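# Pull stained block from upright row, lay it flat

## Task

Remove the yellow-brown stained block from the row of blocks standing on edge and lay it flat on an empty part of the bench, clear of the row. Then push the row together so the grey blocks are once more standing face against face. Finally open the gripper(s) and move the arms away.

## Robot and tools

Robot: two six-joint arms with parallel grippers, named left_arm and right_arm. The names do not refer to sides of a camera image. In the shared scene frame the origin sits on the table top midway between the arms, +x points out over the table, +z points up, and left_arm is on the +y side. Base positions: left_arm at (+0.009, +0.290, 0) m, yawed slightly (quat_wxyz +0.997, 0, 0, +0.082); right_arm at (+0.035, -0.257, 0) m (quat_wxyz +0.998, 0, 0, -0.057).

Tool execute_actions, argument actions: a list holding zero or one item.
- Empty list: no new command; returns the current state with camera pictures.
- Motion item: {"rows": [...], "steps": n}. n is 3 to 15 control steps of 1/30 s each (default 15). rows holds 1 to 15 rows, one per step; if there are fewer rows than steps, the last row repeats.
- Wait item: {"steps": n} with n up to 300, no command, returns after that many steps since the previous result.
- Optional pictures: true adds camera images to a motion or wait result.

Each row is one flat list of 14 numbers covering both arms, always all 14 even when only one arm should move: left_arm waist, shoulder, elbow, wrist pitch, wrist yaw, wrist roll, gripper opening, then the same seven for right_arm. The six joint numbers are absolute target angles in radians, in the same convention as the Joint positions line, not offsets. Stated ranges per arm: waist -2.618 to 3.054, shoulder 0.000 to 3.142, elbow 0.000 to 3.142, wrist pitch -1.571 to 1.571, wrist yaw -1.571 to 1.571, wrist roll -2.094 to 2.094. True ends may differ by up to 0.036 rad. A target more than 0.036 rad beyond a stated end, and farther out than the joint currently is, gets the whole call refused (nothing is sent). A target past the real end is clipped to it, and the result may print "joint sent to its limit", possibly about an earlier action. The opening number is absolute on a scale from -1 (closed) to +1 (fully open, about 0.094 m between pads).

Motion limits: each step the joint target is held within a fixed distance of the measured angle (waist 0.202, shoulder 0.258, elbow 0.238, wrist pitch 0.573, wrist yaw and roll 0.522 rad), and if the commanded pose would move the gripper more than 70 mm away from where it is, all of that arm's targets are pulled back proportionally. So large moves need several calls. Arms keep heading to the last row sent while you think or wait, until everything has nearly stopped or a step is HELD. Each result is captured 3 steps before its action ends; those remaining steps run afterwards.

Results: a state line per arm gives end_effector_position (metres, scene frame) and end_effector_quat_wxyz. That point lies between the finger pads, about 1 cm behind the fingertips; fingers point along the gripper's +z and close along its y axis. Reported positions can be slightly off, more so at long reach. Joint positions and Joint velocities list each arm's six joints (rad, rad/s) then the pad gap (m, m/s). grip_measured gives the current opening on the command scale; each gripper's reading may be off by about 1 mm. "joint command not followed" means the clearance check altered or blocked targets on some steps; HELD marks steps where your row was partly or wholly not sent. MOTOR HOT warns from 75 °C; at 90 °C the arm halts for 10 s, and at 100 °C it goes limp and drops; OVER-TEMPERATURE FAULT reports these. Avoid holding loads longer than needed.

Gripping: to hold, command an opening below grip_measured; roughly 0.03 below is firm, smaller margins are lighter. Pads push about 50 to 62 N at most, less on very thin parts.

Cameras: cam_low (504x504, fixed, pinhole with radial distortion), cam_left_wrist and cam_right_wrist (616x616 fisheye on each hand). Calibration (K, distortion, T_world_to_cam) is given in the session; it can be a few mm or degrees off, and wrist poses follow the reported joints.

zoom_image: camera (one of cam_low, cam_left_wrist, cam_right_wrist) and region [x0, y0, x1, y1] in that image's pixels, origin top-left, at most 504x504; returns an enlarged view of the latest image. No motion.

read_manual: optional section, only "licences"; returns licence text, no motion.

finished_scene: argument scene (the current scene number); ends and grades that scene irreversibly, so call it only once the block lies flat away from the row, the grey blocks are closed up, and both grippers are open and clear. Replying without any tool call also ends things.

Cautions: never knock or place anything off the table; avoid drops, slipping, slamming, hard collisions and heavy pushing; keep the two arms from striking or pressing on each other; something may briefly tug a held part or nudge a loose object, so grip securely and recheck. Smooth, economical motions are preferred.

Each tool is called after "Emit:" as a command line: name --argument value for each argument, lists and objects as JSON in quotes; but a table of rows of numbers goes row by row, as --pt "numbers of a row", without its own name.

## Session

I'll start by looking at the scene.

Emit:
execute_actions --actions '[]'

Scene clock: 0.00 s of 4800.00 s.
left_arm: end_effector_position=(+0.0960, -0.0103, +0.1901) grip_measured=+1.000 end_effector_quat_wxyz=(+0.074, +0.705, +0.681, -0.183) | right_arm: end_effector_position=(+0.5956, -0.1338, +0.2760) grip_measured=+1.000 end_effector_quat_wxyz=(+0.636, -0.603, +0.387, -0.286)
Joint positions: left_arm=[-1.289  1.481  1.403 -1.226  0.299  0.442  0.094] | right_arm=[ 0.176  1.896  1.308  0.559 -0.516 -1.438  0.094]
Joint velocities: left_arm=[ 0.002 -0.007 -0.007  0.022  0.037 -0.051  0.   ] | right_arm=[ 0.002  0.007 -0.007  0.007  0.037  0.066  0.   ]
Motor temperatures (°C, as the motors report them): left_arm=[30 31 28 29 30 31] | right_arm=[32 29 30 29 32 31]

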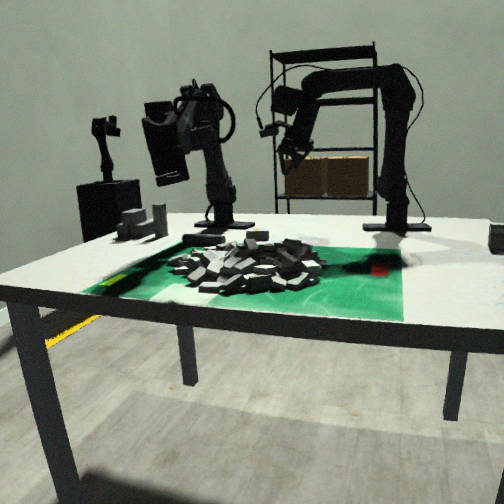

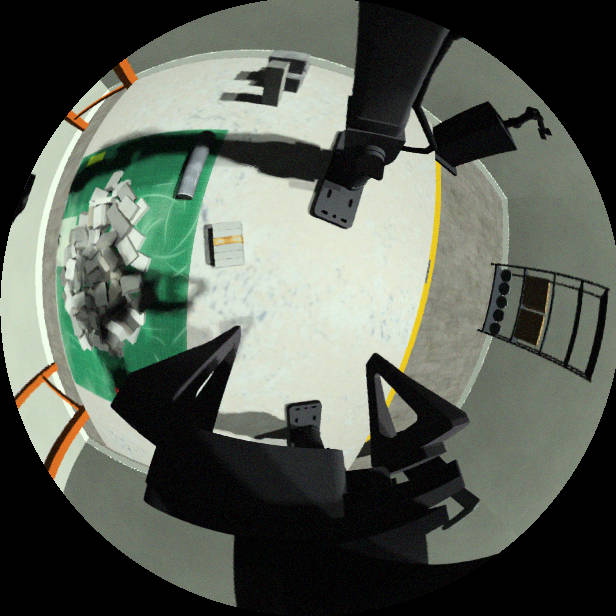

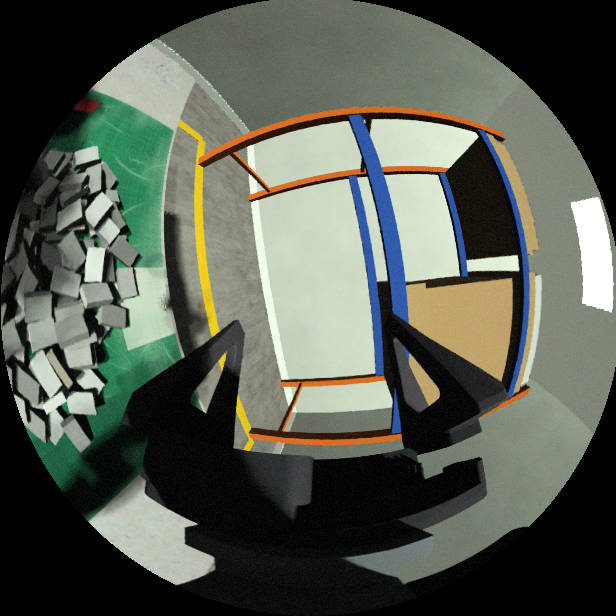

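Emit:
zoom_image --camera "cam_left_wrist" --region '[170, 190, 290, 290]'

Emit:
zoom_image --camera "cam_low" --region '[160, 200, 340, 300]'

Emit:
zoom_image --camera "cam_left_wrist" --region '[40, 40, 340, 340]'

Region (170, 190, 290, 290) of cam_left_wrist's 616x616 image, scaled by 4.200, with more detail than that image has.

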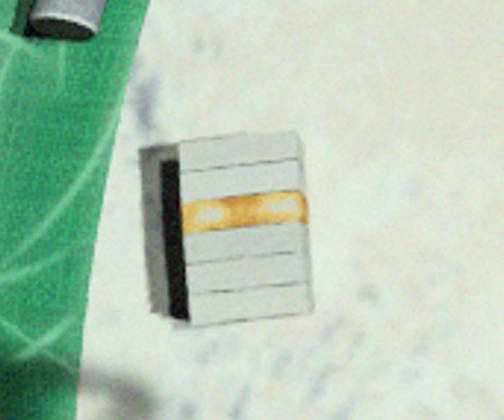

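Region (160, 200, 340, 300) of cam_low's 504x504 image, scaled by 2.800, with more detail than that image has.

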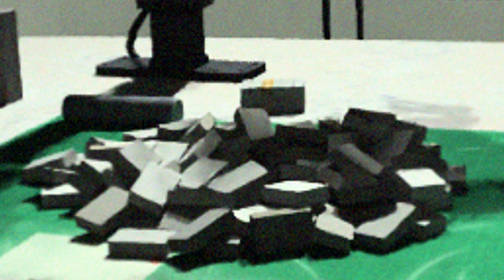

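Region (40, 40, 340, 340) of cam_left_wrist's 616x616 image, scaled by 1.680, with more detail than that image has.

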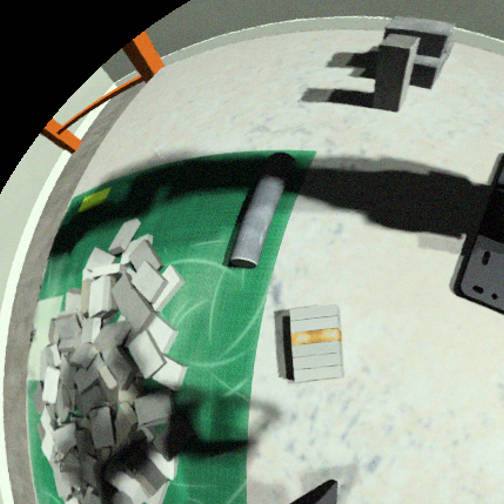

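Emit:
zoom_image --camera "cam_low" --region '[230, 215, 290, 255]'

Emit:
zoom_image --camera "cam_left_wrist" --region '[195, 210, 260, 275]'

Region (230, 215, 290, 255) of cam_low's 504x504 image, scaled by 8.400, with more detail than that image has.

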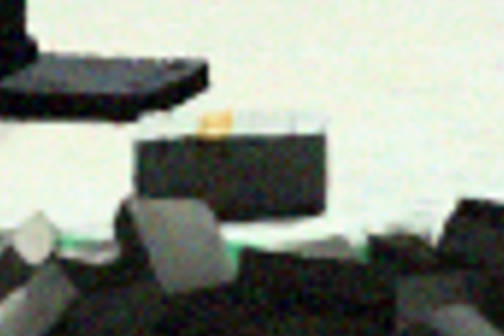

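Region (195, 210, 260, 275) of cam_left_wrist's 616x616 image, scaled by 7.754, with more detail than that image has.

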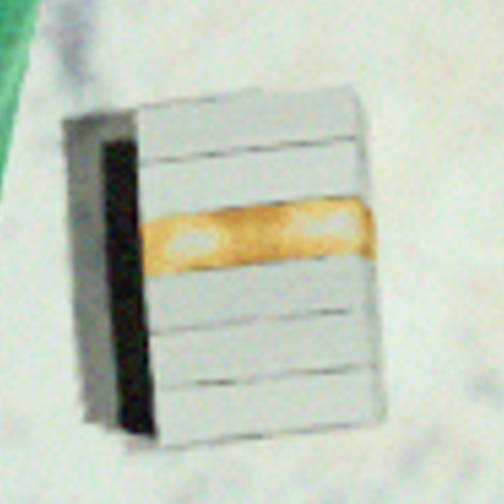

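Emit:
zoom_image --camera "cam_left_wrist" --region '[190, 300, 430, 480]'

Emit:
zoom_image --camera "cam_low" --region '[100, 40, 460, 260]'

Region (190, 300, 430, 480) of cam_left_wrist's 616x616 image, scaled by 2.100, with more detail than that image has; it fills the top 378 rows of this view, and the rest is white.

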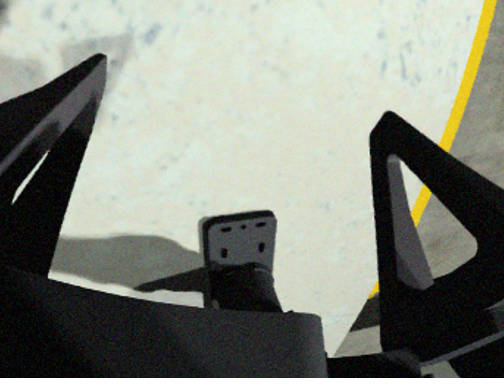

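Region (100, 40, 460, 260) of cam_low's 504x504 image, scaled by 1.400, with more detail than that image has.

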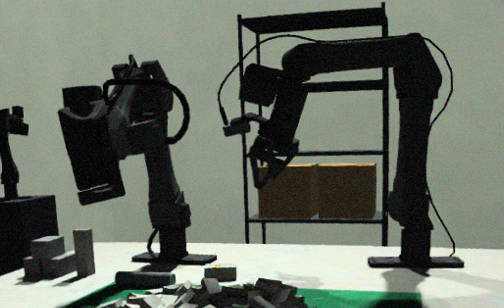

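Emit:
zoom_image --camera "cam_left_wrist" --region '[290, 110, 440, 260]'

Region (290, 110, 440, 260) of cam_left_wrist's 616x616 image, scaled by 3.360, with more detail than that image has.

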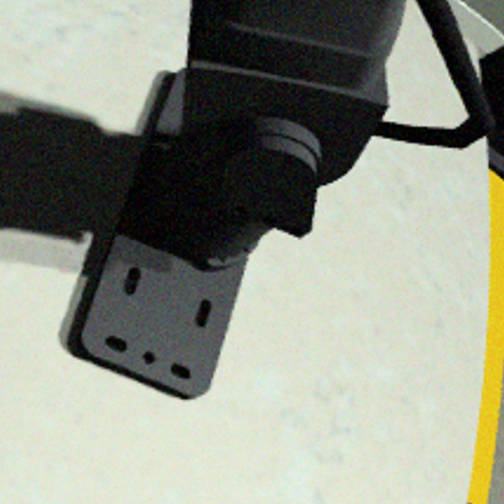

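Emit:
zoom_image --camera "cam_low" --region '[245, 95, 345, 185]'

Region (245, 95, 345, 185) of cam_low's 504x504 image, scaled by 5.040, with more detail than that image has; it fills the top 454 rows of this view, and the rest is white.

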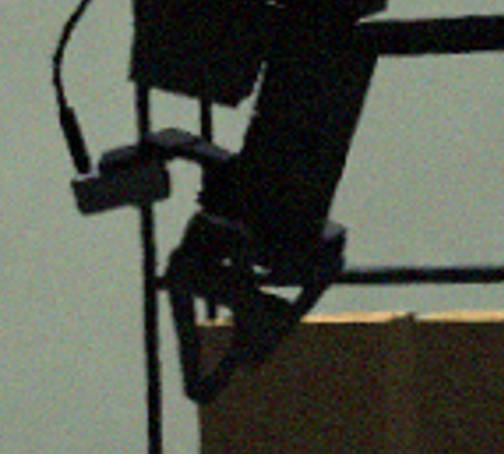

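Emit:
zoom_image --camera "cam_low" --region '[90, 180, 250, 260]'

Emit:
zoom_image --camera "cam_left_wrist" --region '[210, 40, 330, 130]'

Region (90, 180, 250, 260) of cam_low's 504x504 image, scaled by 3.150, with more detail than that image has.

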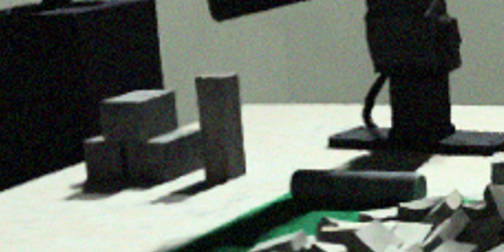

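Region (210, 40, 330, 130) of cam_left_wrist's 616x616 image, scaled by 4.200, with more detail than that image has; it fills the top 378 rows of this view, and the rest is white.

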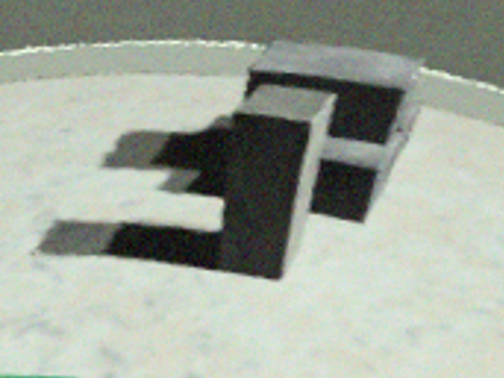

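Emit:
execute_actions --actions '[{"rows": [[-1.290,1.52,1.43,-1.23,0.28,0.43,0.95,0.165,1.885,1.318,0.47,-0.49,-1.34,1],[-1.291,1.59,1.49,-1.24,0.25,0.41,0.9,0.15,1.87,1.33,0.33,-0.45,-1.2,1],[-1.293,1.68,1.56,-1.255,0.22,0.38,0.8,0.13,1.85,1.35,0.15,-0.40,-1.0,1],[-1.2977,2.2376,2.0067,-1.34,0,0.199,0.5,-0.0604,1.679,1.508,-1.399,0,0.6,1]], "steps": 15}]'

Scene clock: 20.70 s of 4800.00 s.
left_arm: end_effector_position=(+0.1950, -0.1178, +0.1032) grip_measured=+0.501 end_effector_quat_wxyz=(+0.038, +0.631, +0.774, -0.043) | right_arm: end_effector_position=(+0.5738, -0.3116, +0.2754) grip_measured=+1.000 end_effector_quat_wxyz=(+0.520, -0.298, +0.778, -0.189)
Joint positions: left_arm=[-1.292  2.177  1.993 -1.282  0.046  0.239  0.071] | right_arm=[-0.039  1.729  1.46  -0.134 -0.158 -0.782  0.094]
Joint velocities: left_arm=[-0.002  1.404 -0.027 -0.051 -0.315 -0.212 -0.002] | right_arm=[-0.72  -0.711  0.589 -2.777  1.136  2.733  0.   ]
Motor temperatures (°C, as the motors report them): left_arm=[30 33 30 30 30 31] | right_arm=[32 35 32 34 32 31]
Steps of this call (steps 1 to 90: nothing new was sent; then 17.30 s passed at rest; steps 91 to 102: the first 12 steps of this action). Readings (joint positions):
91: left_arm=[-1.289 1.484 1.404 -1.227 0.297 0.441] | right_arm=[0.176 1.896 1.308 0.552 -0.514 -1.426]
92: left_arm=[-1.289 1.497 1.417 -1.237 0.290 0.437] | right_arm=[0.175 1.894 1.308 0.528 -0.506 -1.390]
94: left_arm=[-1.290 1.591 1.520 -1.287 0.238 0.394] | right_arm=[0.163 1.877 1.317 0.410 -0.463 -1.278]
98: left_arm=[-1.292 1.922 1.870 -1.317 0.099 0.282] | right_arm=[0.075 1.820 1.374 0.191 -0.323 -1.098]
102: the state above

Emit:
execute_actions --actions '[{"steps": 20}]' --pictures true

Scene clock: 21.37 s of 4800.00 s.
left_arm: end_effector_position=(+0.1938, -0.0990, +0.0672) grip_measured=+0.501 end_effector_quat_wxyz=(-0.016, +0.618, +0.786, +0.004) | right_arm: end_effector_position=(+0.3407, -0.3109, +0.1481) grip_measured=+1.000 end_effector_quat_wxyz=(+0.020, +0.348, +0.937, +0.010)
Joint positions: left_arm=[-1.292  2.254  1.983 -1.331  0.007  0.206  0.071] | right_arm=[-0.07   1.676  1.496 -1.348 -0.013  0.528  0.094]
Joint velocities: left_arm=[-0.012 -0.007 -0.012 -0.022 -0.022  0.037  0.   ] | right_arm=[-0.012 -0.012  0.002 -0.315  0.007  0.403  0.   ]
Motor temperatures (°C, as the motors report them): left_arm=[30 33 30 30 30 31] | right_arm=[32 35 32 34 32 31]
Kept back: nothing.
Steps of this call (steps 1 to 3: the last 3 steps of your previous action; steps 4 to 20: the robot went on to your last target). Readings (joint positions):
1: left_arm=[-1.292 2.220 1.993 -1.288 0.038 0.232] | right_arm=[-0.060 1.707 1.477 -0.224 -0.123 -0.688]
2: left_arm=[-1.292 2.256 1.992 -1.295 0.031 0.227] | right_arm=[-0.075 1.687 1.487 -0.307 -0.096 -0.600]
4: left_arm=[-1.292 2.292 1.985 -1.308 0.022 0.219] | right_arm=[-0.083 1.665 1.496 -0.455 -0.061 -0.442]
8: left_arm=[-1.292 2.278 1.983 -1.325 0.013 0.211] | right_arm=[-0.074 1.669 1.496 -0.758 -0.036 -0.146]
20: the state above
camera_calibration (this result's frames):
cam_left_wrist: T_world_to_cam=[[-0.873986, -0.485088, 0.0289686, 0.120413], [-0.386225, 0.72957, 0.564409, 0.147032], [-0.294922, 0.482097, -0.824987, 0.272988], [0, 0, 0, 1]] pos_world=[0.242537, -0.180466, 0.138737]
cam_right_wrist: T_world_to_cam=[[-0.70812, -0.704421, -0.0485504, 0.0342308], [-0.559969, 0.518363, 0.646324, 0.272932], [-0.430118, 0.484862, -0.761517, 0.511797], [0, 0, 0, 1]] pos_world=[0.397206, -0.365516, 0.215002]

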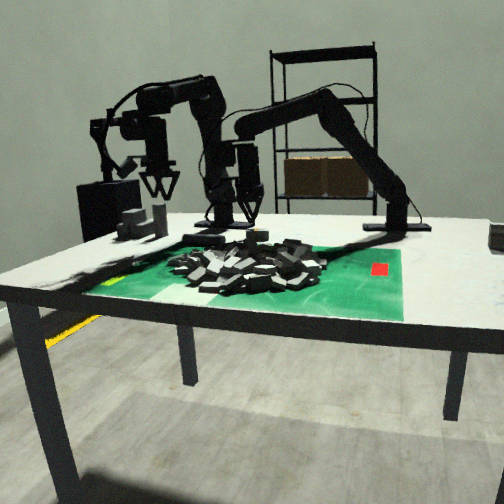

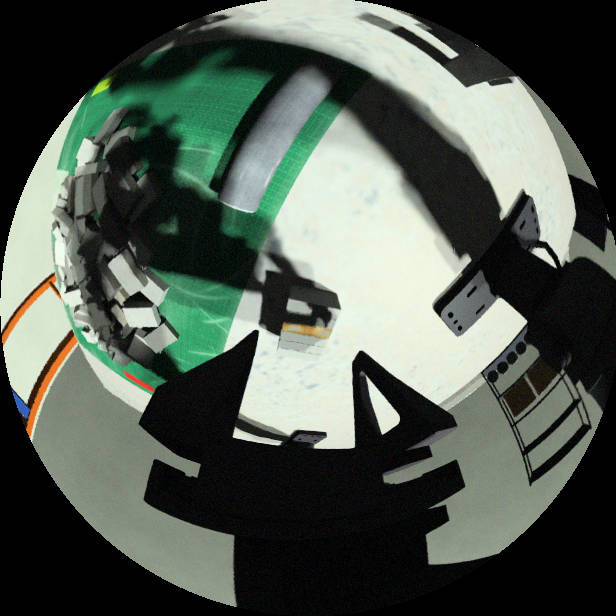

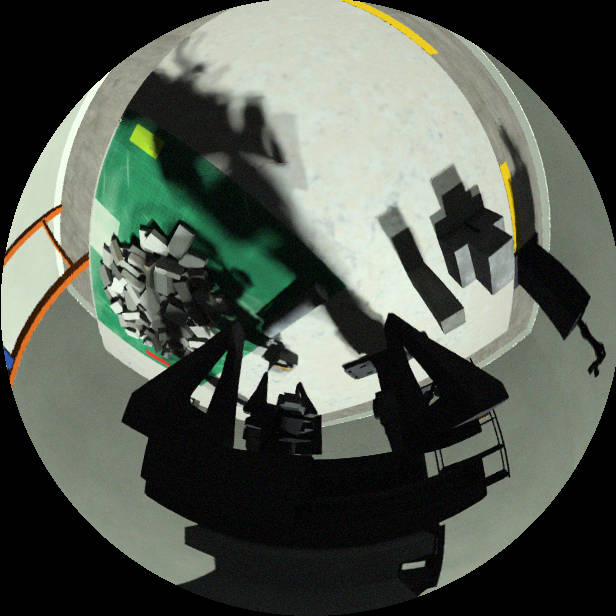

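Emit:
zoom_image --camera "cam_left_wrist" --region '[230, 250, 390, 400]'

Region (230, 250, 390, 400) of cam_left_wrist's 616x616 image, scaled by 3.150, with more detail than that image has; it fills the top 472 rows of this view, and the rest is white.

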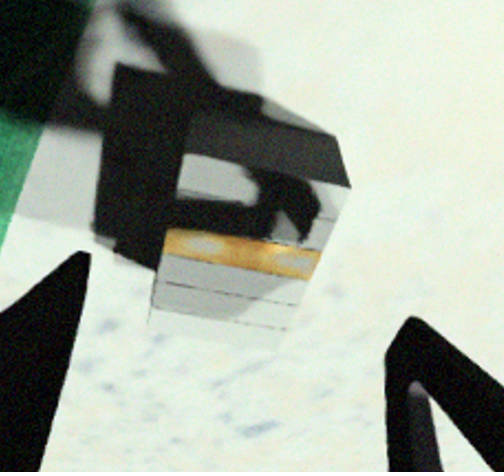

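Emit:
zoom_image --camera "cam_left_wrist" --region '[265, 275, 350, 365]'

Region (265, 275, 350, 365) of cam_left_wrist's 616x616 image, scaled by 5.600, with more detail than that image has.

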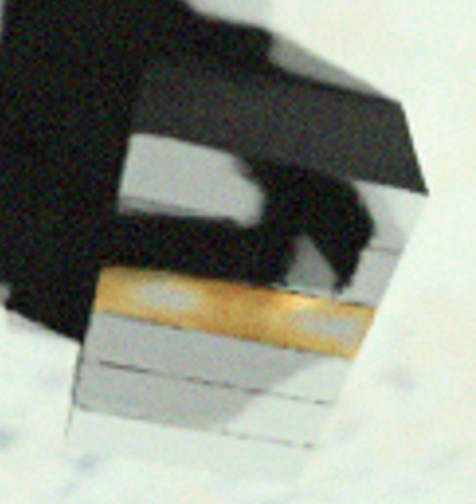

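Emit:
zoom_image --camera "cam_left_wrist" --region '[235, 315, 295, 375]'

Emit:
zoom_image --camera "cam_left_wrist" --region '[335, 335, 395, 395]'

Region (235, 315, 295, 375) of cam_left_wrist's 616x616 image, scaled by 8.400, with more detail than that image has.

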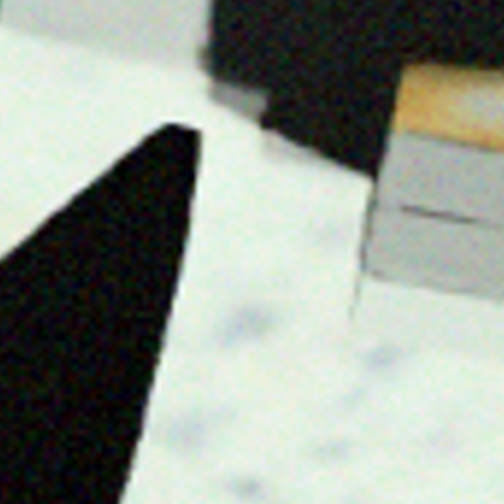

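Region (335, 335, 395, 395) of cam_left_wrist's 616x616 image, scaled by 8.400, with more detail than that image has.

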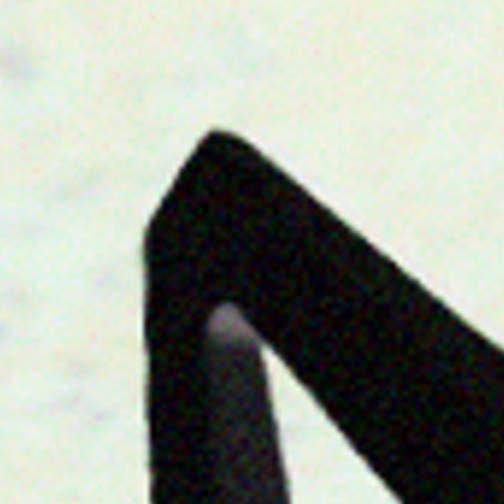

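Emit:
execute_actions --actions '[]'

Scene clock: 25.10 s of 4800.00 s.
left_arm: end_effector_position=(+0.1938, -0.0989, +0.0672) grip_measured=+0.501 end_effector_quat_wxyz=(-0.016, +0.618, +0.786, +0.004) | right_arm: end_effector_position=(+0.3316, -0.3093, +0.1478) grip_measured=+1.000 end_effector_quat_wxyz=(+0.001, +0.379, +0.925, +0.006)
Joint positions: left_arm=[-1.292  2.254  1.983 -1.332  0.007  0.206  0.071] | right_arm=[-0.07   1.676  1.496 -1.385 -0.012  0.594  0.094]
Joint velocities: left_arm=[-0.017 -0.002  0.002 -0.037  0.022 -0.007 -0.001] | right_arm=[-0.007  0.007 -0.002  0.037 -0.022  0.051  0.   ]
Motor temperatures (°C, as the motors report them): left_arm=[30 35 31 30 30 31] | right_arm=[32 35 32 33 32 31]
Kept back: nothing.
Steps of this call (steps 1 to 30: the robot went on to your last target; steps 31 to 90: nothing new was sent; then 0.73 s passed at rest). Readings (joint positions):
1: left_arm=[-1.292 2.254 1.983 -1.331 0.007 0.206] | right_arm=[-0.070 1.676 1.496 -1.356 -0.012 0.541]
2: left_arm=[-1.292 2.254 1.983 -1.331 0.007 0.206] | right_arm=[-0.070 1.676 1.496 -1.363 -0.012 0.552]
4: left_arm=[-1.292 2.254 1.983 -1.332 0.007 0.206] | right_arm=[-0.070 1.676 1.496 -1.372 -0.012 0.567]
8: left_arm=[-1.292 2.254 1.983 -1.332 0.007 0.206] | right_arm=[-0.070 1.676 1.496 -1.381 -0.012 0.583]
90: the state above
All arms were judged still, so your last target was given up. Only a new action makes them travel on or press farther. Fingers that are still opening or closing keep moving.
camera_calibration (this result's frames):
cam_left_wrist: T_world_to_cam=[[-0.873812, -0.485425, 0.0285518, 0.120448], [-0.386602, 0.729136, 0.564711, 0.146965], [-0.294943, 0.482413, -0.824794, 0.272963], [0, 0, 0, 1]] pos_world=[0.242574, -0.18037, 0.138707]
cam_right_wrist: T_world_to_cam=[[-0.75468, -0.655557, -0.0265187, 0.0561353], [-0.499918, 0.548391, 0.670335, 0.252958], [-0.4249, 0.519146, -0.741584, 0.512856], [0, 0, 0, 1]] pos_world=[0.386735, -0.368167, 0.212248]

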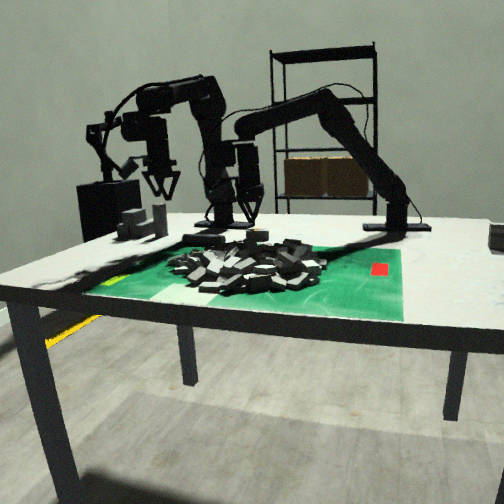

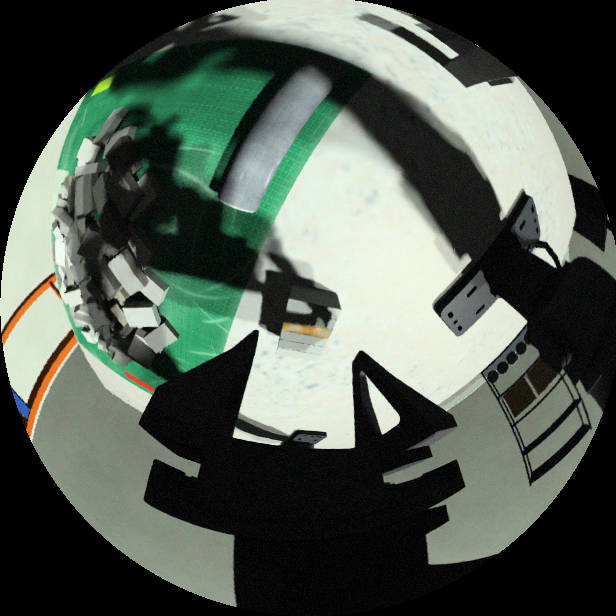

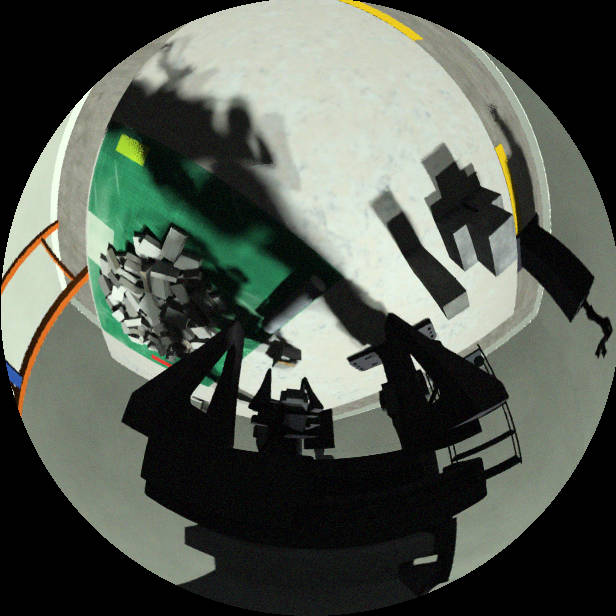

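Emit:
zoom_image --camera "cam_left_wrist" --region '[230, 250, 390, 410]'

Region (230, 250, 390, 410) of cam_left_wrist's 616x616 image, scaled by 3.150, with more detail than that image has.

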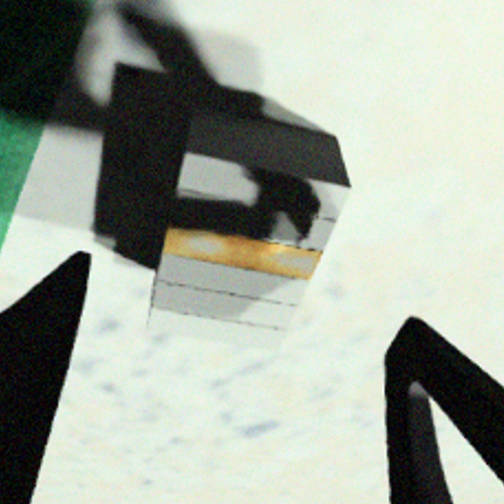

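Emit:
execute_actions --actions '[{"rows": [[-1.298,2.2384,2.0006,-1.3315,0,0.198,0.48,-0.0604,1.679,1.508,-1.399,0,0.6,1],[-1.2985,2.2399,1.9883,-1.3147,-0.001,0.196,0.46,-0.0604,1.679,1.508,-1.399,0,0.6,1],[-1.2993,2.2422,1.9699,-1.2893,-0.0015,0.1936,0.44,-0.0604,1.679,1.508,-1.399,0,0.6,1],[-1.3001,2.2445,1.9515,-1.264,-0.002,0.191,0.42,-0.0604,1.679,1.508,-1.399,0,0.6,1],[-1.3009,2.2468,1.9331,-1.2386,-0.003,0.188,0.40,-0.0604,1.679,1.508,-1.399,0,0.6,1],[-1.3017,2.2492,1.9147,-1.2133,-0.004,0.1855,0.38,-0.0604,1.679,1.508,-1.399,0,0.6,1],[-1.3023,2.251,1.9,-1.193,-0.004,0.1835,0.36,-0.0604,1.679,1.508,-1.399,0,0.6,1],[-1.3027,2.2522,1.89,-1.1795,-0.005,0.182,0.35,-0.0604,1.679,1.508,-1.399,0,0.6,1],[-1.303,2.253,1.884,-1.171,-0.005,0.181,0.35,-0.0604,1.679,1.508,-1.399,0,0.6,1]], "steps": 15}]' --pictures false

Emit:
execute_actions --actions '[]'

Scene clock: 29.57 s of 4800.00 s.
left_arm: end_effector_position=(+0.1959, -0.1019, +0.0437) grip_measured=+0.351 end_effector_quat_wxyz=(-0.005, +0.613, +0.790, +0.001) | right_arm: end_effector_position=(+0.3316, -0.3093, +0.1478) grip_measured=+1.000 end_effector_quat_wxyz=(+0.001, +0.380, +0.925, +0.006)
Joint positions: left_arm=[-1.292  2.254  1.89  -1.217  0.003  0.191  0.063] | right_arm=[-0.07   1.676  1.496 -1.385 -0.012  0.594  0.094]
Joint velocities: left_arm=[ 0.002 -0.032 -0.066  0.11   0.007  0.007 -0.   ] | right_arm=[-0.007  0.002 -0.022  0.022  0.022  0.11   0.   ]
Motor temperatures (°C, as the motors report them): left_arm=[30 37 31 29 30 31] | right_arm=[32 34 33 32 32 31]
Steps of this call (steps 1 to 90: nothing new was sent; then 1.07 s passed at rest; steps 91 to 102: the first 12 steps of this action). Readings (joint positions):
91: left_arm=[-1.292 2.254 1.983 -1.332 0.007 0.206] | right_arm=[-0.070 1.676 1.496 -1.385 -0.012 0.594]
92: left_arm=[-1.292 2.254 1.983 -1.331 0.007 0.206] | right_arm=[-0.070 1.676 1.496 -1.385 -0.012 0.594]
94: left_arm=[-1.292 2.254 1.980 -1.319 0.006 0.203] | right_arm=[-0.070 1.676 1.496 -1.385 -0.012 0.594]
98: left_arm=[-1.292 2.254 1.930 -1.254 0.004 0.196] | right_arm=[-0.070 1.676 1.496 -1.385 -0.012 0.594]
102: the state above

Scene clock: 29.67 s of 4800.00 s.
left_arm: end_effector_position=(+0.1977, -0.1054, +0.0436) grip_measured=+0.351 end_effector_quat_wxyz=(+0.002, +0.612, +0.791, -0.002) | right_arm: end_effector_position=(+0.3316, -0.3093, +0.1478) grip_measured=+1.000 end_effector_quat_wxyz=(+0.001, +0.380, +0.925, +0.006)
Joint positions: left_arm=[-1.292  2.254  1.89  -1.201  0.002  0.19   0.063] | right_arm=[-0.07   1.676  1.496 -1.385 -0.012  0.594  0.094]
Joint velocities: left_arm=[-0.007  0.017  0.002  0.095  0.007 -0.037  0.   ] | right_arm=[-0.007 -0.002 -0.012  0.007 -0.037 -0.007  0.   ]
Motor temperatures (°C, as the motors report them): left_arm=[30 37 31 29 30 31] | right_arm=[32 34 33 32 32 31]
Kept back: nothing.
Steps of this call (steps 1 to 3: the last 3 steps of your previous action). Readings (joint positions):
1: left_arm=[-1.292 2.254 1.890 -1.212 0.003 0.191] | right_arm=[-0.070 1.676 1.496 -1.385 -0.012 0.594]
2: left_arm=[-1.292 2.254 1.890 -1.206 0.003 0.190] | right_arm=[-0.070 1.676 1.496 -1.385 -0.012 0.594]
3: the state above
camera_calibration (this result's frames):
cam_left_wrist: T_world_to_cam=[[-0.866515, -0.49843, 0.0268385, 0.118645], [-0.409397, 0.740435, 0.533058, 0.173601], [-0.285564, 0.450915, -0.845653, 0.253589], [0, 0, 0, 1]] pos_world=[0.246295, -0.183751, 0.118724]
cam_right_wrist: T_world_to_cam=[[-0.75493, -0.655269, -0.0265175, 0.0563071], [-0.499706, 0.54858, 0.670339, 0.252946], [-0.424705, 0.51931, -0.741581, 0.512842], [0, 0, 0, 1]] pos_world=[0.386713, -0.368189, 0.212248]

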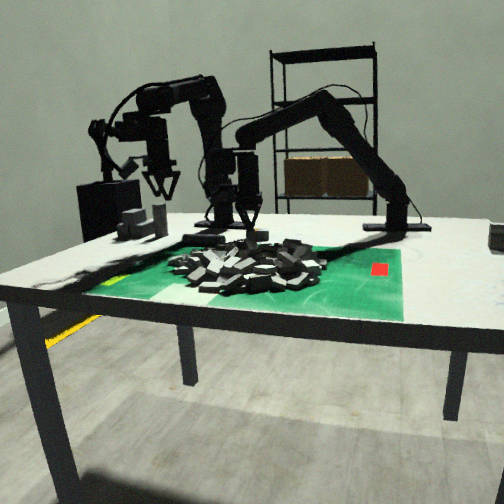

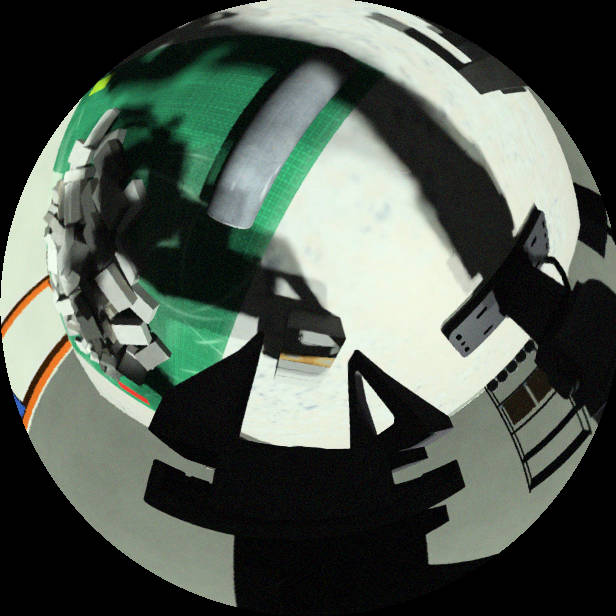

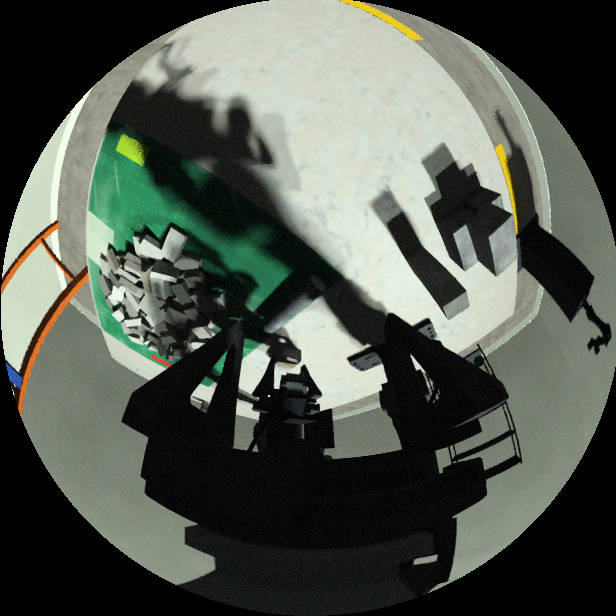

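Emit:
zoom_image --camera "cam_left_wrist" --region '[240, 280, 380, 420]'

Emit:
execute_actions --actions '[]'

Region (240, 280, 380, 420) of cam_left_wrist's 616x616 image, scaled by 3.600, with more detail than that image has.

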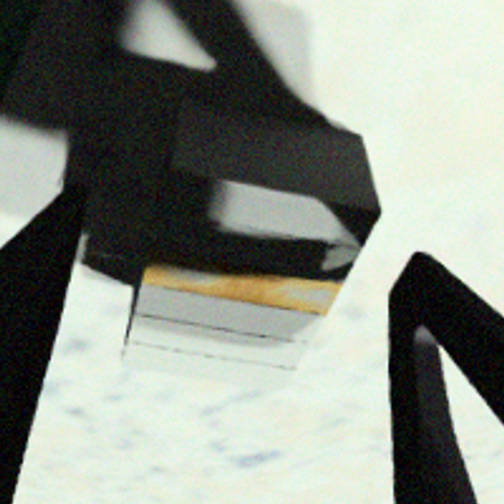

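Scene clock: 29.87 s of 4800.00 s.
left_arm: end_effector_position=(+0.1993, -0.1086, +0.0437) grip_measured=+0.351 end_effector_quat_wxyz=(+0.008, +0.611, +0.791, -0.005) | right_arm: end_effector_position=(+0.3316, -0.3093, +0.1478) grip_measured=+1.000 end_effector_quat_wxyz=(+0.001, +0.380, +0.925, +0.006)
Joint positions: left_arm=[-1.292  2.254  1.89  -1.187  0.002  0.188  0.063] | right_arm=[-0.07   1.676  1.496 -1.385 -0.012  0.594  0.094]
Joint velocities: left_arm=[-0.007 -0.012  0.022 -0.037  0.007  0.007  0.   ] | right_arm=[ 0.002 -0.012 -0.012  0.066 -0.022 -0.022  0.   ]
Motor temperatures (°C, as the motors report them): left_arm=[30 37 31 29 30 31] | right_arm=[32 34 33 32 32 31]
Kept back: nothing.
Steps of this call (steps 1 to 6: the robot went on to your last target). Readings (joint positions):
1: left_arm=[-1.292 2.254 1.890 -1.196 0.002 0.190] | right_arm=[-0.070 1.676 1.496 -1.385 -0.012 0.594]
2: left_arm=[-1.292 2.254 1.890 -1.193 0.002 0.189] | right_arm=[-0.070 1.676 1.496 -1.385 -0.012 0.594]
4: left_arm=[-1.292 2.254 1.890 -1.189 0.002 0.189] | right_arm=[-0.070 1.676 1.496 -1.385 -0.012 0.594]
6: the state above
camera_calibration (this result's frames):
cam_left_wrist: T_world_to_cam=[[-0.865925, -0.499413, 0.0275942, 0.118179], [-0.413898, 0.746441, 0.52107, 0.178618], [-0.280827, 0.439786, -0.853068, 0.253659], [0, 0, 0, 1]] pos_world=[0.247497, -0.185863, 0.120055]
cam_right_wrist: T_world_to_cam=[[-0.75493, -0.655269, -0.0265175, 0.0563071], [-0.499706, 0.54858, 0.670339, 0.252946], [-0.424705, 0.51931, -0.741581, 0.512842], [0, 0, 0, 1]] pos_world=[0.386713, -0.368189, 0.212248]

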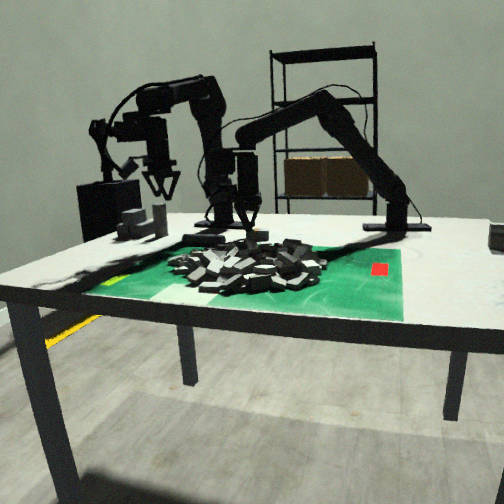

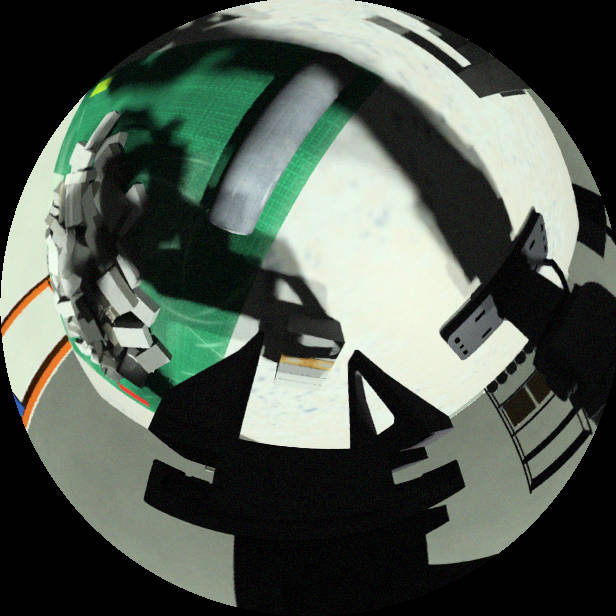

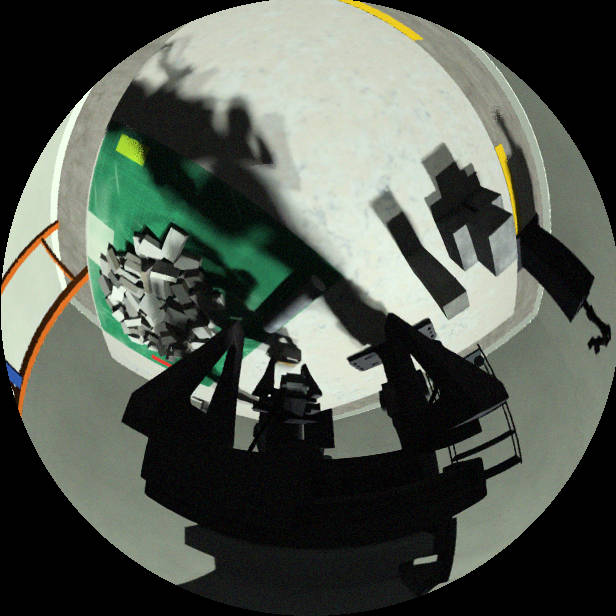

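Emit:
zoom_image --camera "cam_left_wrist" --region '[240, 290, 380, 430]'

Region (240, 290, 380, 430) of cam_left_wrist's 616x616 image, scaled by 3.600, with more detail than that image has.

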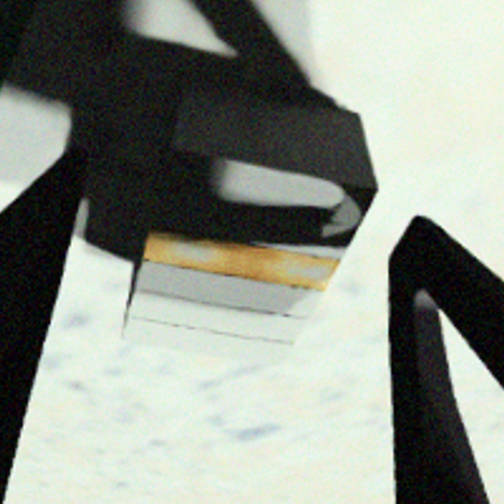

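Emit:
zoom_image --camera "cam_left_wrist" --region '[270, 310, 360, 400]'

Region (270, 310, 360, 400) of cam_left_wrist's 616x616 image, scaled by 5.600, with more detail than that image has.

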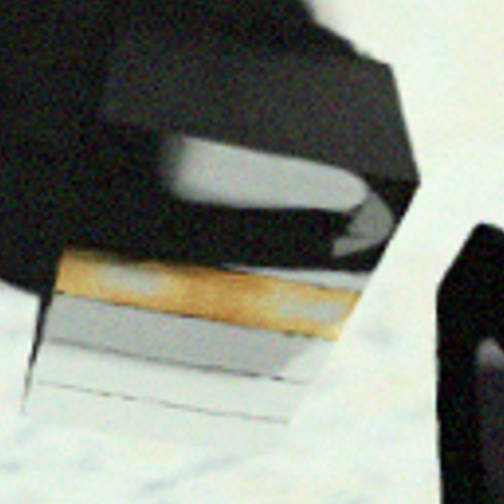

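Emit:
execute_actions --actions '[{"rows": [[-1.304,2.253,1.878,-1.160,-0.005,0.181,0.35,-0.0604,1.679,1.508,-1.399,0,0.6,1],[-1.305,2.253,1.870,-1.150,-0.005,0.181,0.35,-0.0604,1.679,1.508,-1.399,0,0.6,1],[-1.306,2.253,1.860,-1.142,-0.005,0.181,0.35,-0.0604,1.679,1.508,-1.399,0,0.6,1],[-1.307,2.253,1.850,-1.134,-0.005,0.181,0.35,-0.0604,1.679,1.508,-1.399,0,0.6,1],[-1.308,2.253,1.840,-1.127,-0.005,0.181,0.35,-0.0604,1.679,1.508,-1.399,0,0.6,1],[-1.308,2.253,1.832,-1.122,-0.005,0.181,0.35,-0.0604,1.679,1.508,-1.399,0,0.6,1],[-1.308,2.253,1.826,-1.120,-0.005,0.181,0.35,-0.0604,1.679,1.508,-1.399,0,0.6,1],[-1.308,2.253,1.822,-1.120,-0.005,0.181,0.35,-0.0604,1.679,1.508,-1.399,0,0.6,1],[-1.308,2.253,1.8207,-1.120,-0.005,0.181,0.35,-0.0604,1.679,1.508,-1.399,0,0.6,1]], "steps": 15}]' --pictures false

Emit:
execute_actions --actions '[{"steps": 6}]' --pictures true

Scene clock: 35.03 s of 4800.00 s.
left_arm: end_effector_position=(+0.1939, -0.1042, +0.0285) grip_measured=+0.351 end_effector_quat_wxyz=(+0.002, +0.614, +0.789, -0.002) | right_arm: end_effector_position=(+0.3316, -0.3093, +0.1478) grip_measured=+1.000 end_effector_quat_wxyz=(+0.001, +0.380, +0.925, +0.006)
Joint positions: left_arm=[-1.299  2.254  1.829 -1.142  0.001  0.188  0.063] | right_arm=[-0.07   1.676  1.496 -1.385 -0.012  0.594  0.094]
Joint velocities: left_arm=[ 0.002 -0.002 -0.012  0.007 -0.007 -0.081 -0.   ] | right_arm=[ 0.007 -0.002  0.002 -0.051 -0.037 -0.037  0.   ]
Motor temperatures (°C, as the motors report them): left_arm=[30 38 30 29 30 31] | right_arm=[32 34 33 32 32 31]
Steps of this call (steps 1 to 30: the robot went on to your last target; steps 31 to 90: nothing new was sent; then 1.77 s passed at rest; steps 91 to 102: the first 12 steps of this action). Readings (joint positions):
91: left_arm=[-1.292 2.254 1.890 -1.182 0.002 0.188] | right_arm=[-0.070 1.676 1.496 -1.385 -0.012 0.594]
92: left_arm=[-1.292 2.254 1.890 -1.179 0.002 0.188] | right_arm=[-0.070 1.676 1.496 -1.385 -0.012 0.594]
94: left_arm=[-1.292 2.254 1.882 -1.166 0.002 0.188] | right_arm=[-0.070 1.676 1.496 -1.385 -0.012 0.594]
98: left_arm=[-1.296 2.254 1.845 -1.144 0.001 0.188] | right_arm=[-0.070 1.676 1.496 -1.385 -0.012 0.594]
102: the state above

Scene clock: 35.23 s of 4800.00 s.
left_arm: end_effector_position=(+0.1947, -0.1059, +0.0285) grip_measured=+0.351 end_effector_quat_wxyz=(+0.005, +0.614, +0.789, -0.003) | right_arm: end_effector_position=(+0.3316, -0.3093, +0.1478) grip_measured=+1.000 end_effector_quat_wxyz=(+0.001, +0.380, +0.925, +0.006)
Joint positions: left_arm=[-1.299  2.254  1.829 -1.134  0.001  0.188  0.063] | right_arm=[-0.07   1.676  1.496 -1.385 -0.012  0.594  0.094]
Joint velocities: left_arm=[-0.017 -0.017  0.017  0.022 -0.022  0.022 -0.001] | right_arm=[-0.012  0.002 -0.012 -0.007 -0.022 -0.066  0.   ]
Motor temperatures (°C, as the motors report them): left_arm=[30 38 30 29 30 31] | right_arm=[32 34 33 32 32 31]
Kept back: nothing.
Steps of this call (steps 1 to 3: the last 3 steps of your previous action; steps 4 to 6: the robot went on to your last target). Readings (joint positions):
1: left_arm=[-1.299 2.254 1.829 -1.140 0.001 0.188] | right_arm=[-0.070 1.676 1.496 -1.385 -0.012 0.594]
2: left_arm=[-1.299 2.254 1.829 -1.138 0.001 0.188] | right_arm=[-0.070 1.676 1.496 -1.385 -0.012 0.594]
4: left_arm=[-1.299 2.254 1.829 -1.135 0.001 0.188] | right_arm=[-0.070 1.676 1.496 -1.385 -0.012 0.594]
6: the state above
camera_calibration (this result's frames):
cam_left_wrist: T_world_to_cam=[[-0.869255, -0.49367, 0.0261994, 0.117216], [-0.407355, 0.745285, 0.527837, 0.181051], [-0.280103, 0.448152, -0.848942, 0.238917], [0, 0, 0, 1]] pos_world=[0.242564, -0.18414, 0.10419]
cam_right_wrist: T_world_to_cam=[[-0.75493, -0.655269, -0.0265175, 0.0563071], [-0.499706, 0.54858, 0.670339, 0.252946], [-0.424705, 0.51931, -0.741581, 0.512842], [0, 0, 0, 1]] pos_world=[0.386713, -0.368189, 0.212248]

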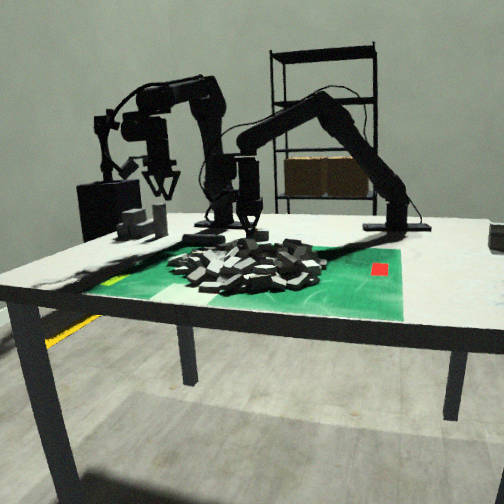

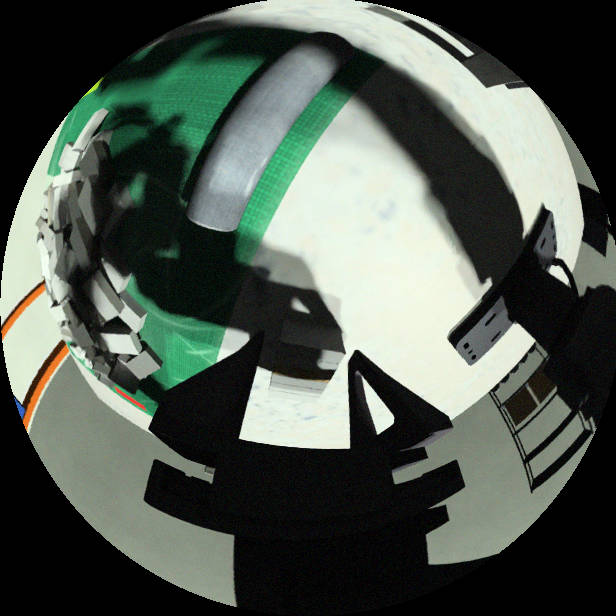

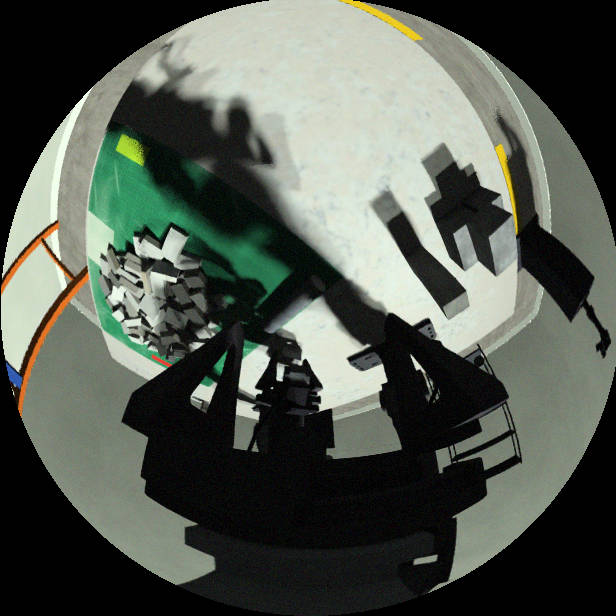

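Emit:
zoom_image --camera "cam_left_wrist" --region '[245, 300, 375, 430]'

Region (245, 300, 375, 430) of cam_left_wrist's 616x616 image, scaled by 3.877, with more detail than that image has.

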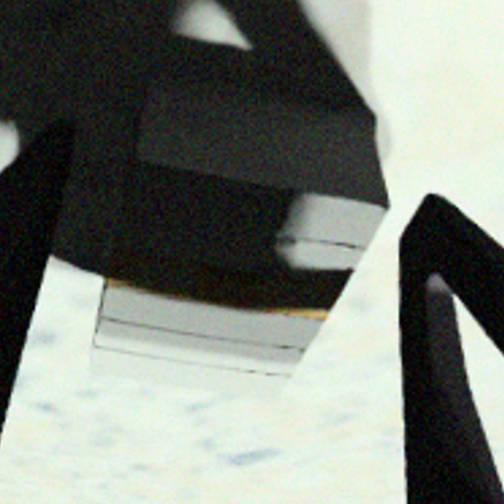

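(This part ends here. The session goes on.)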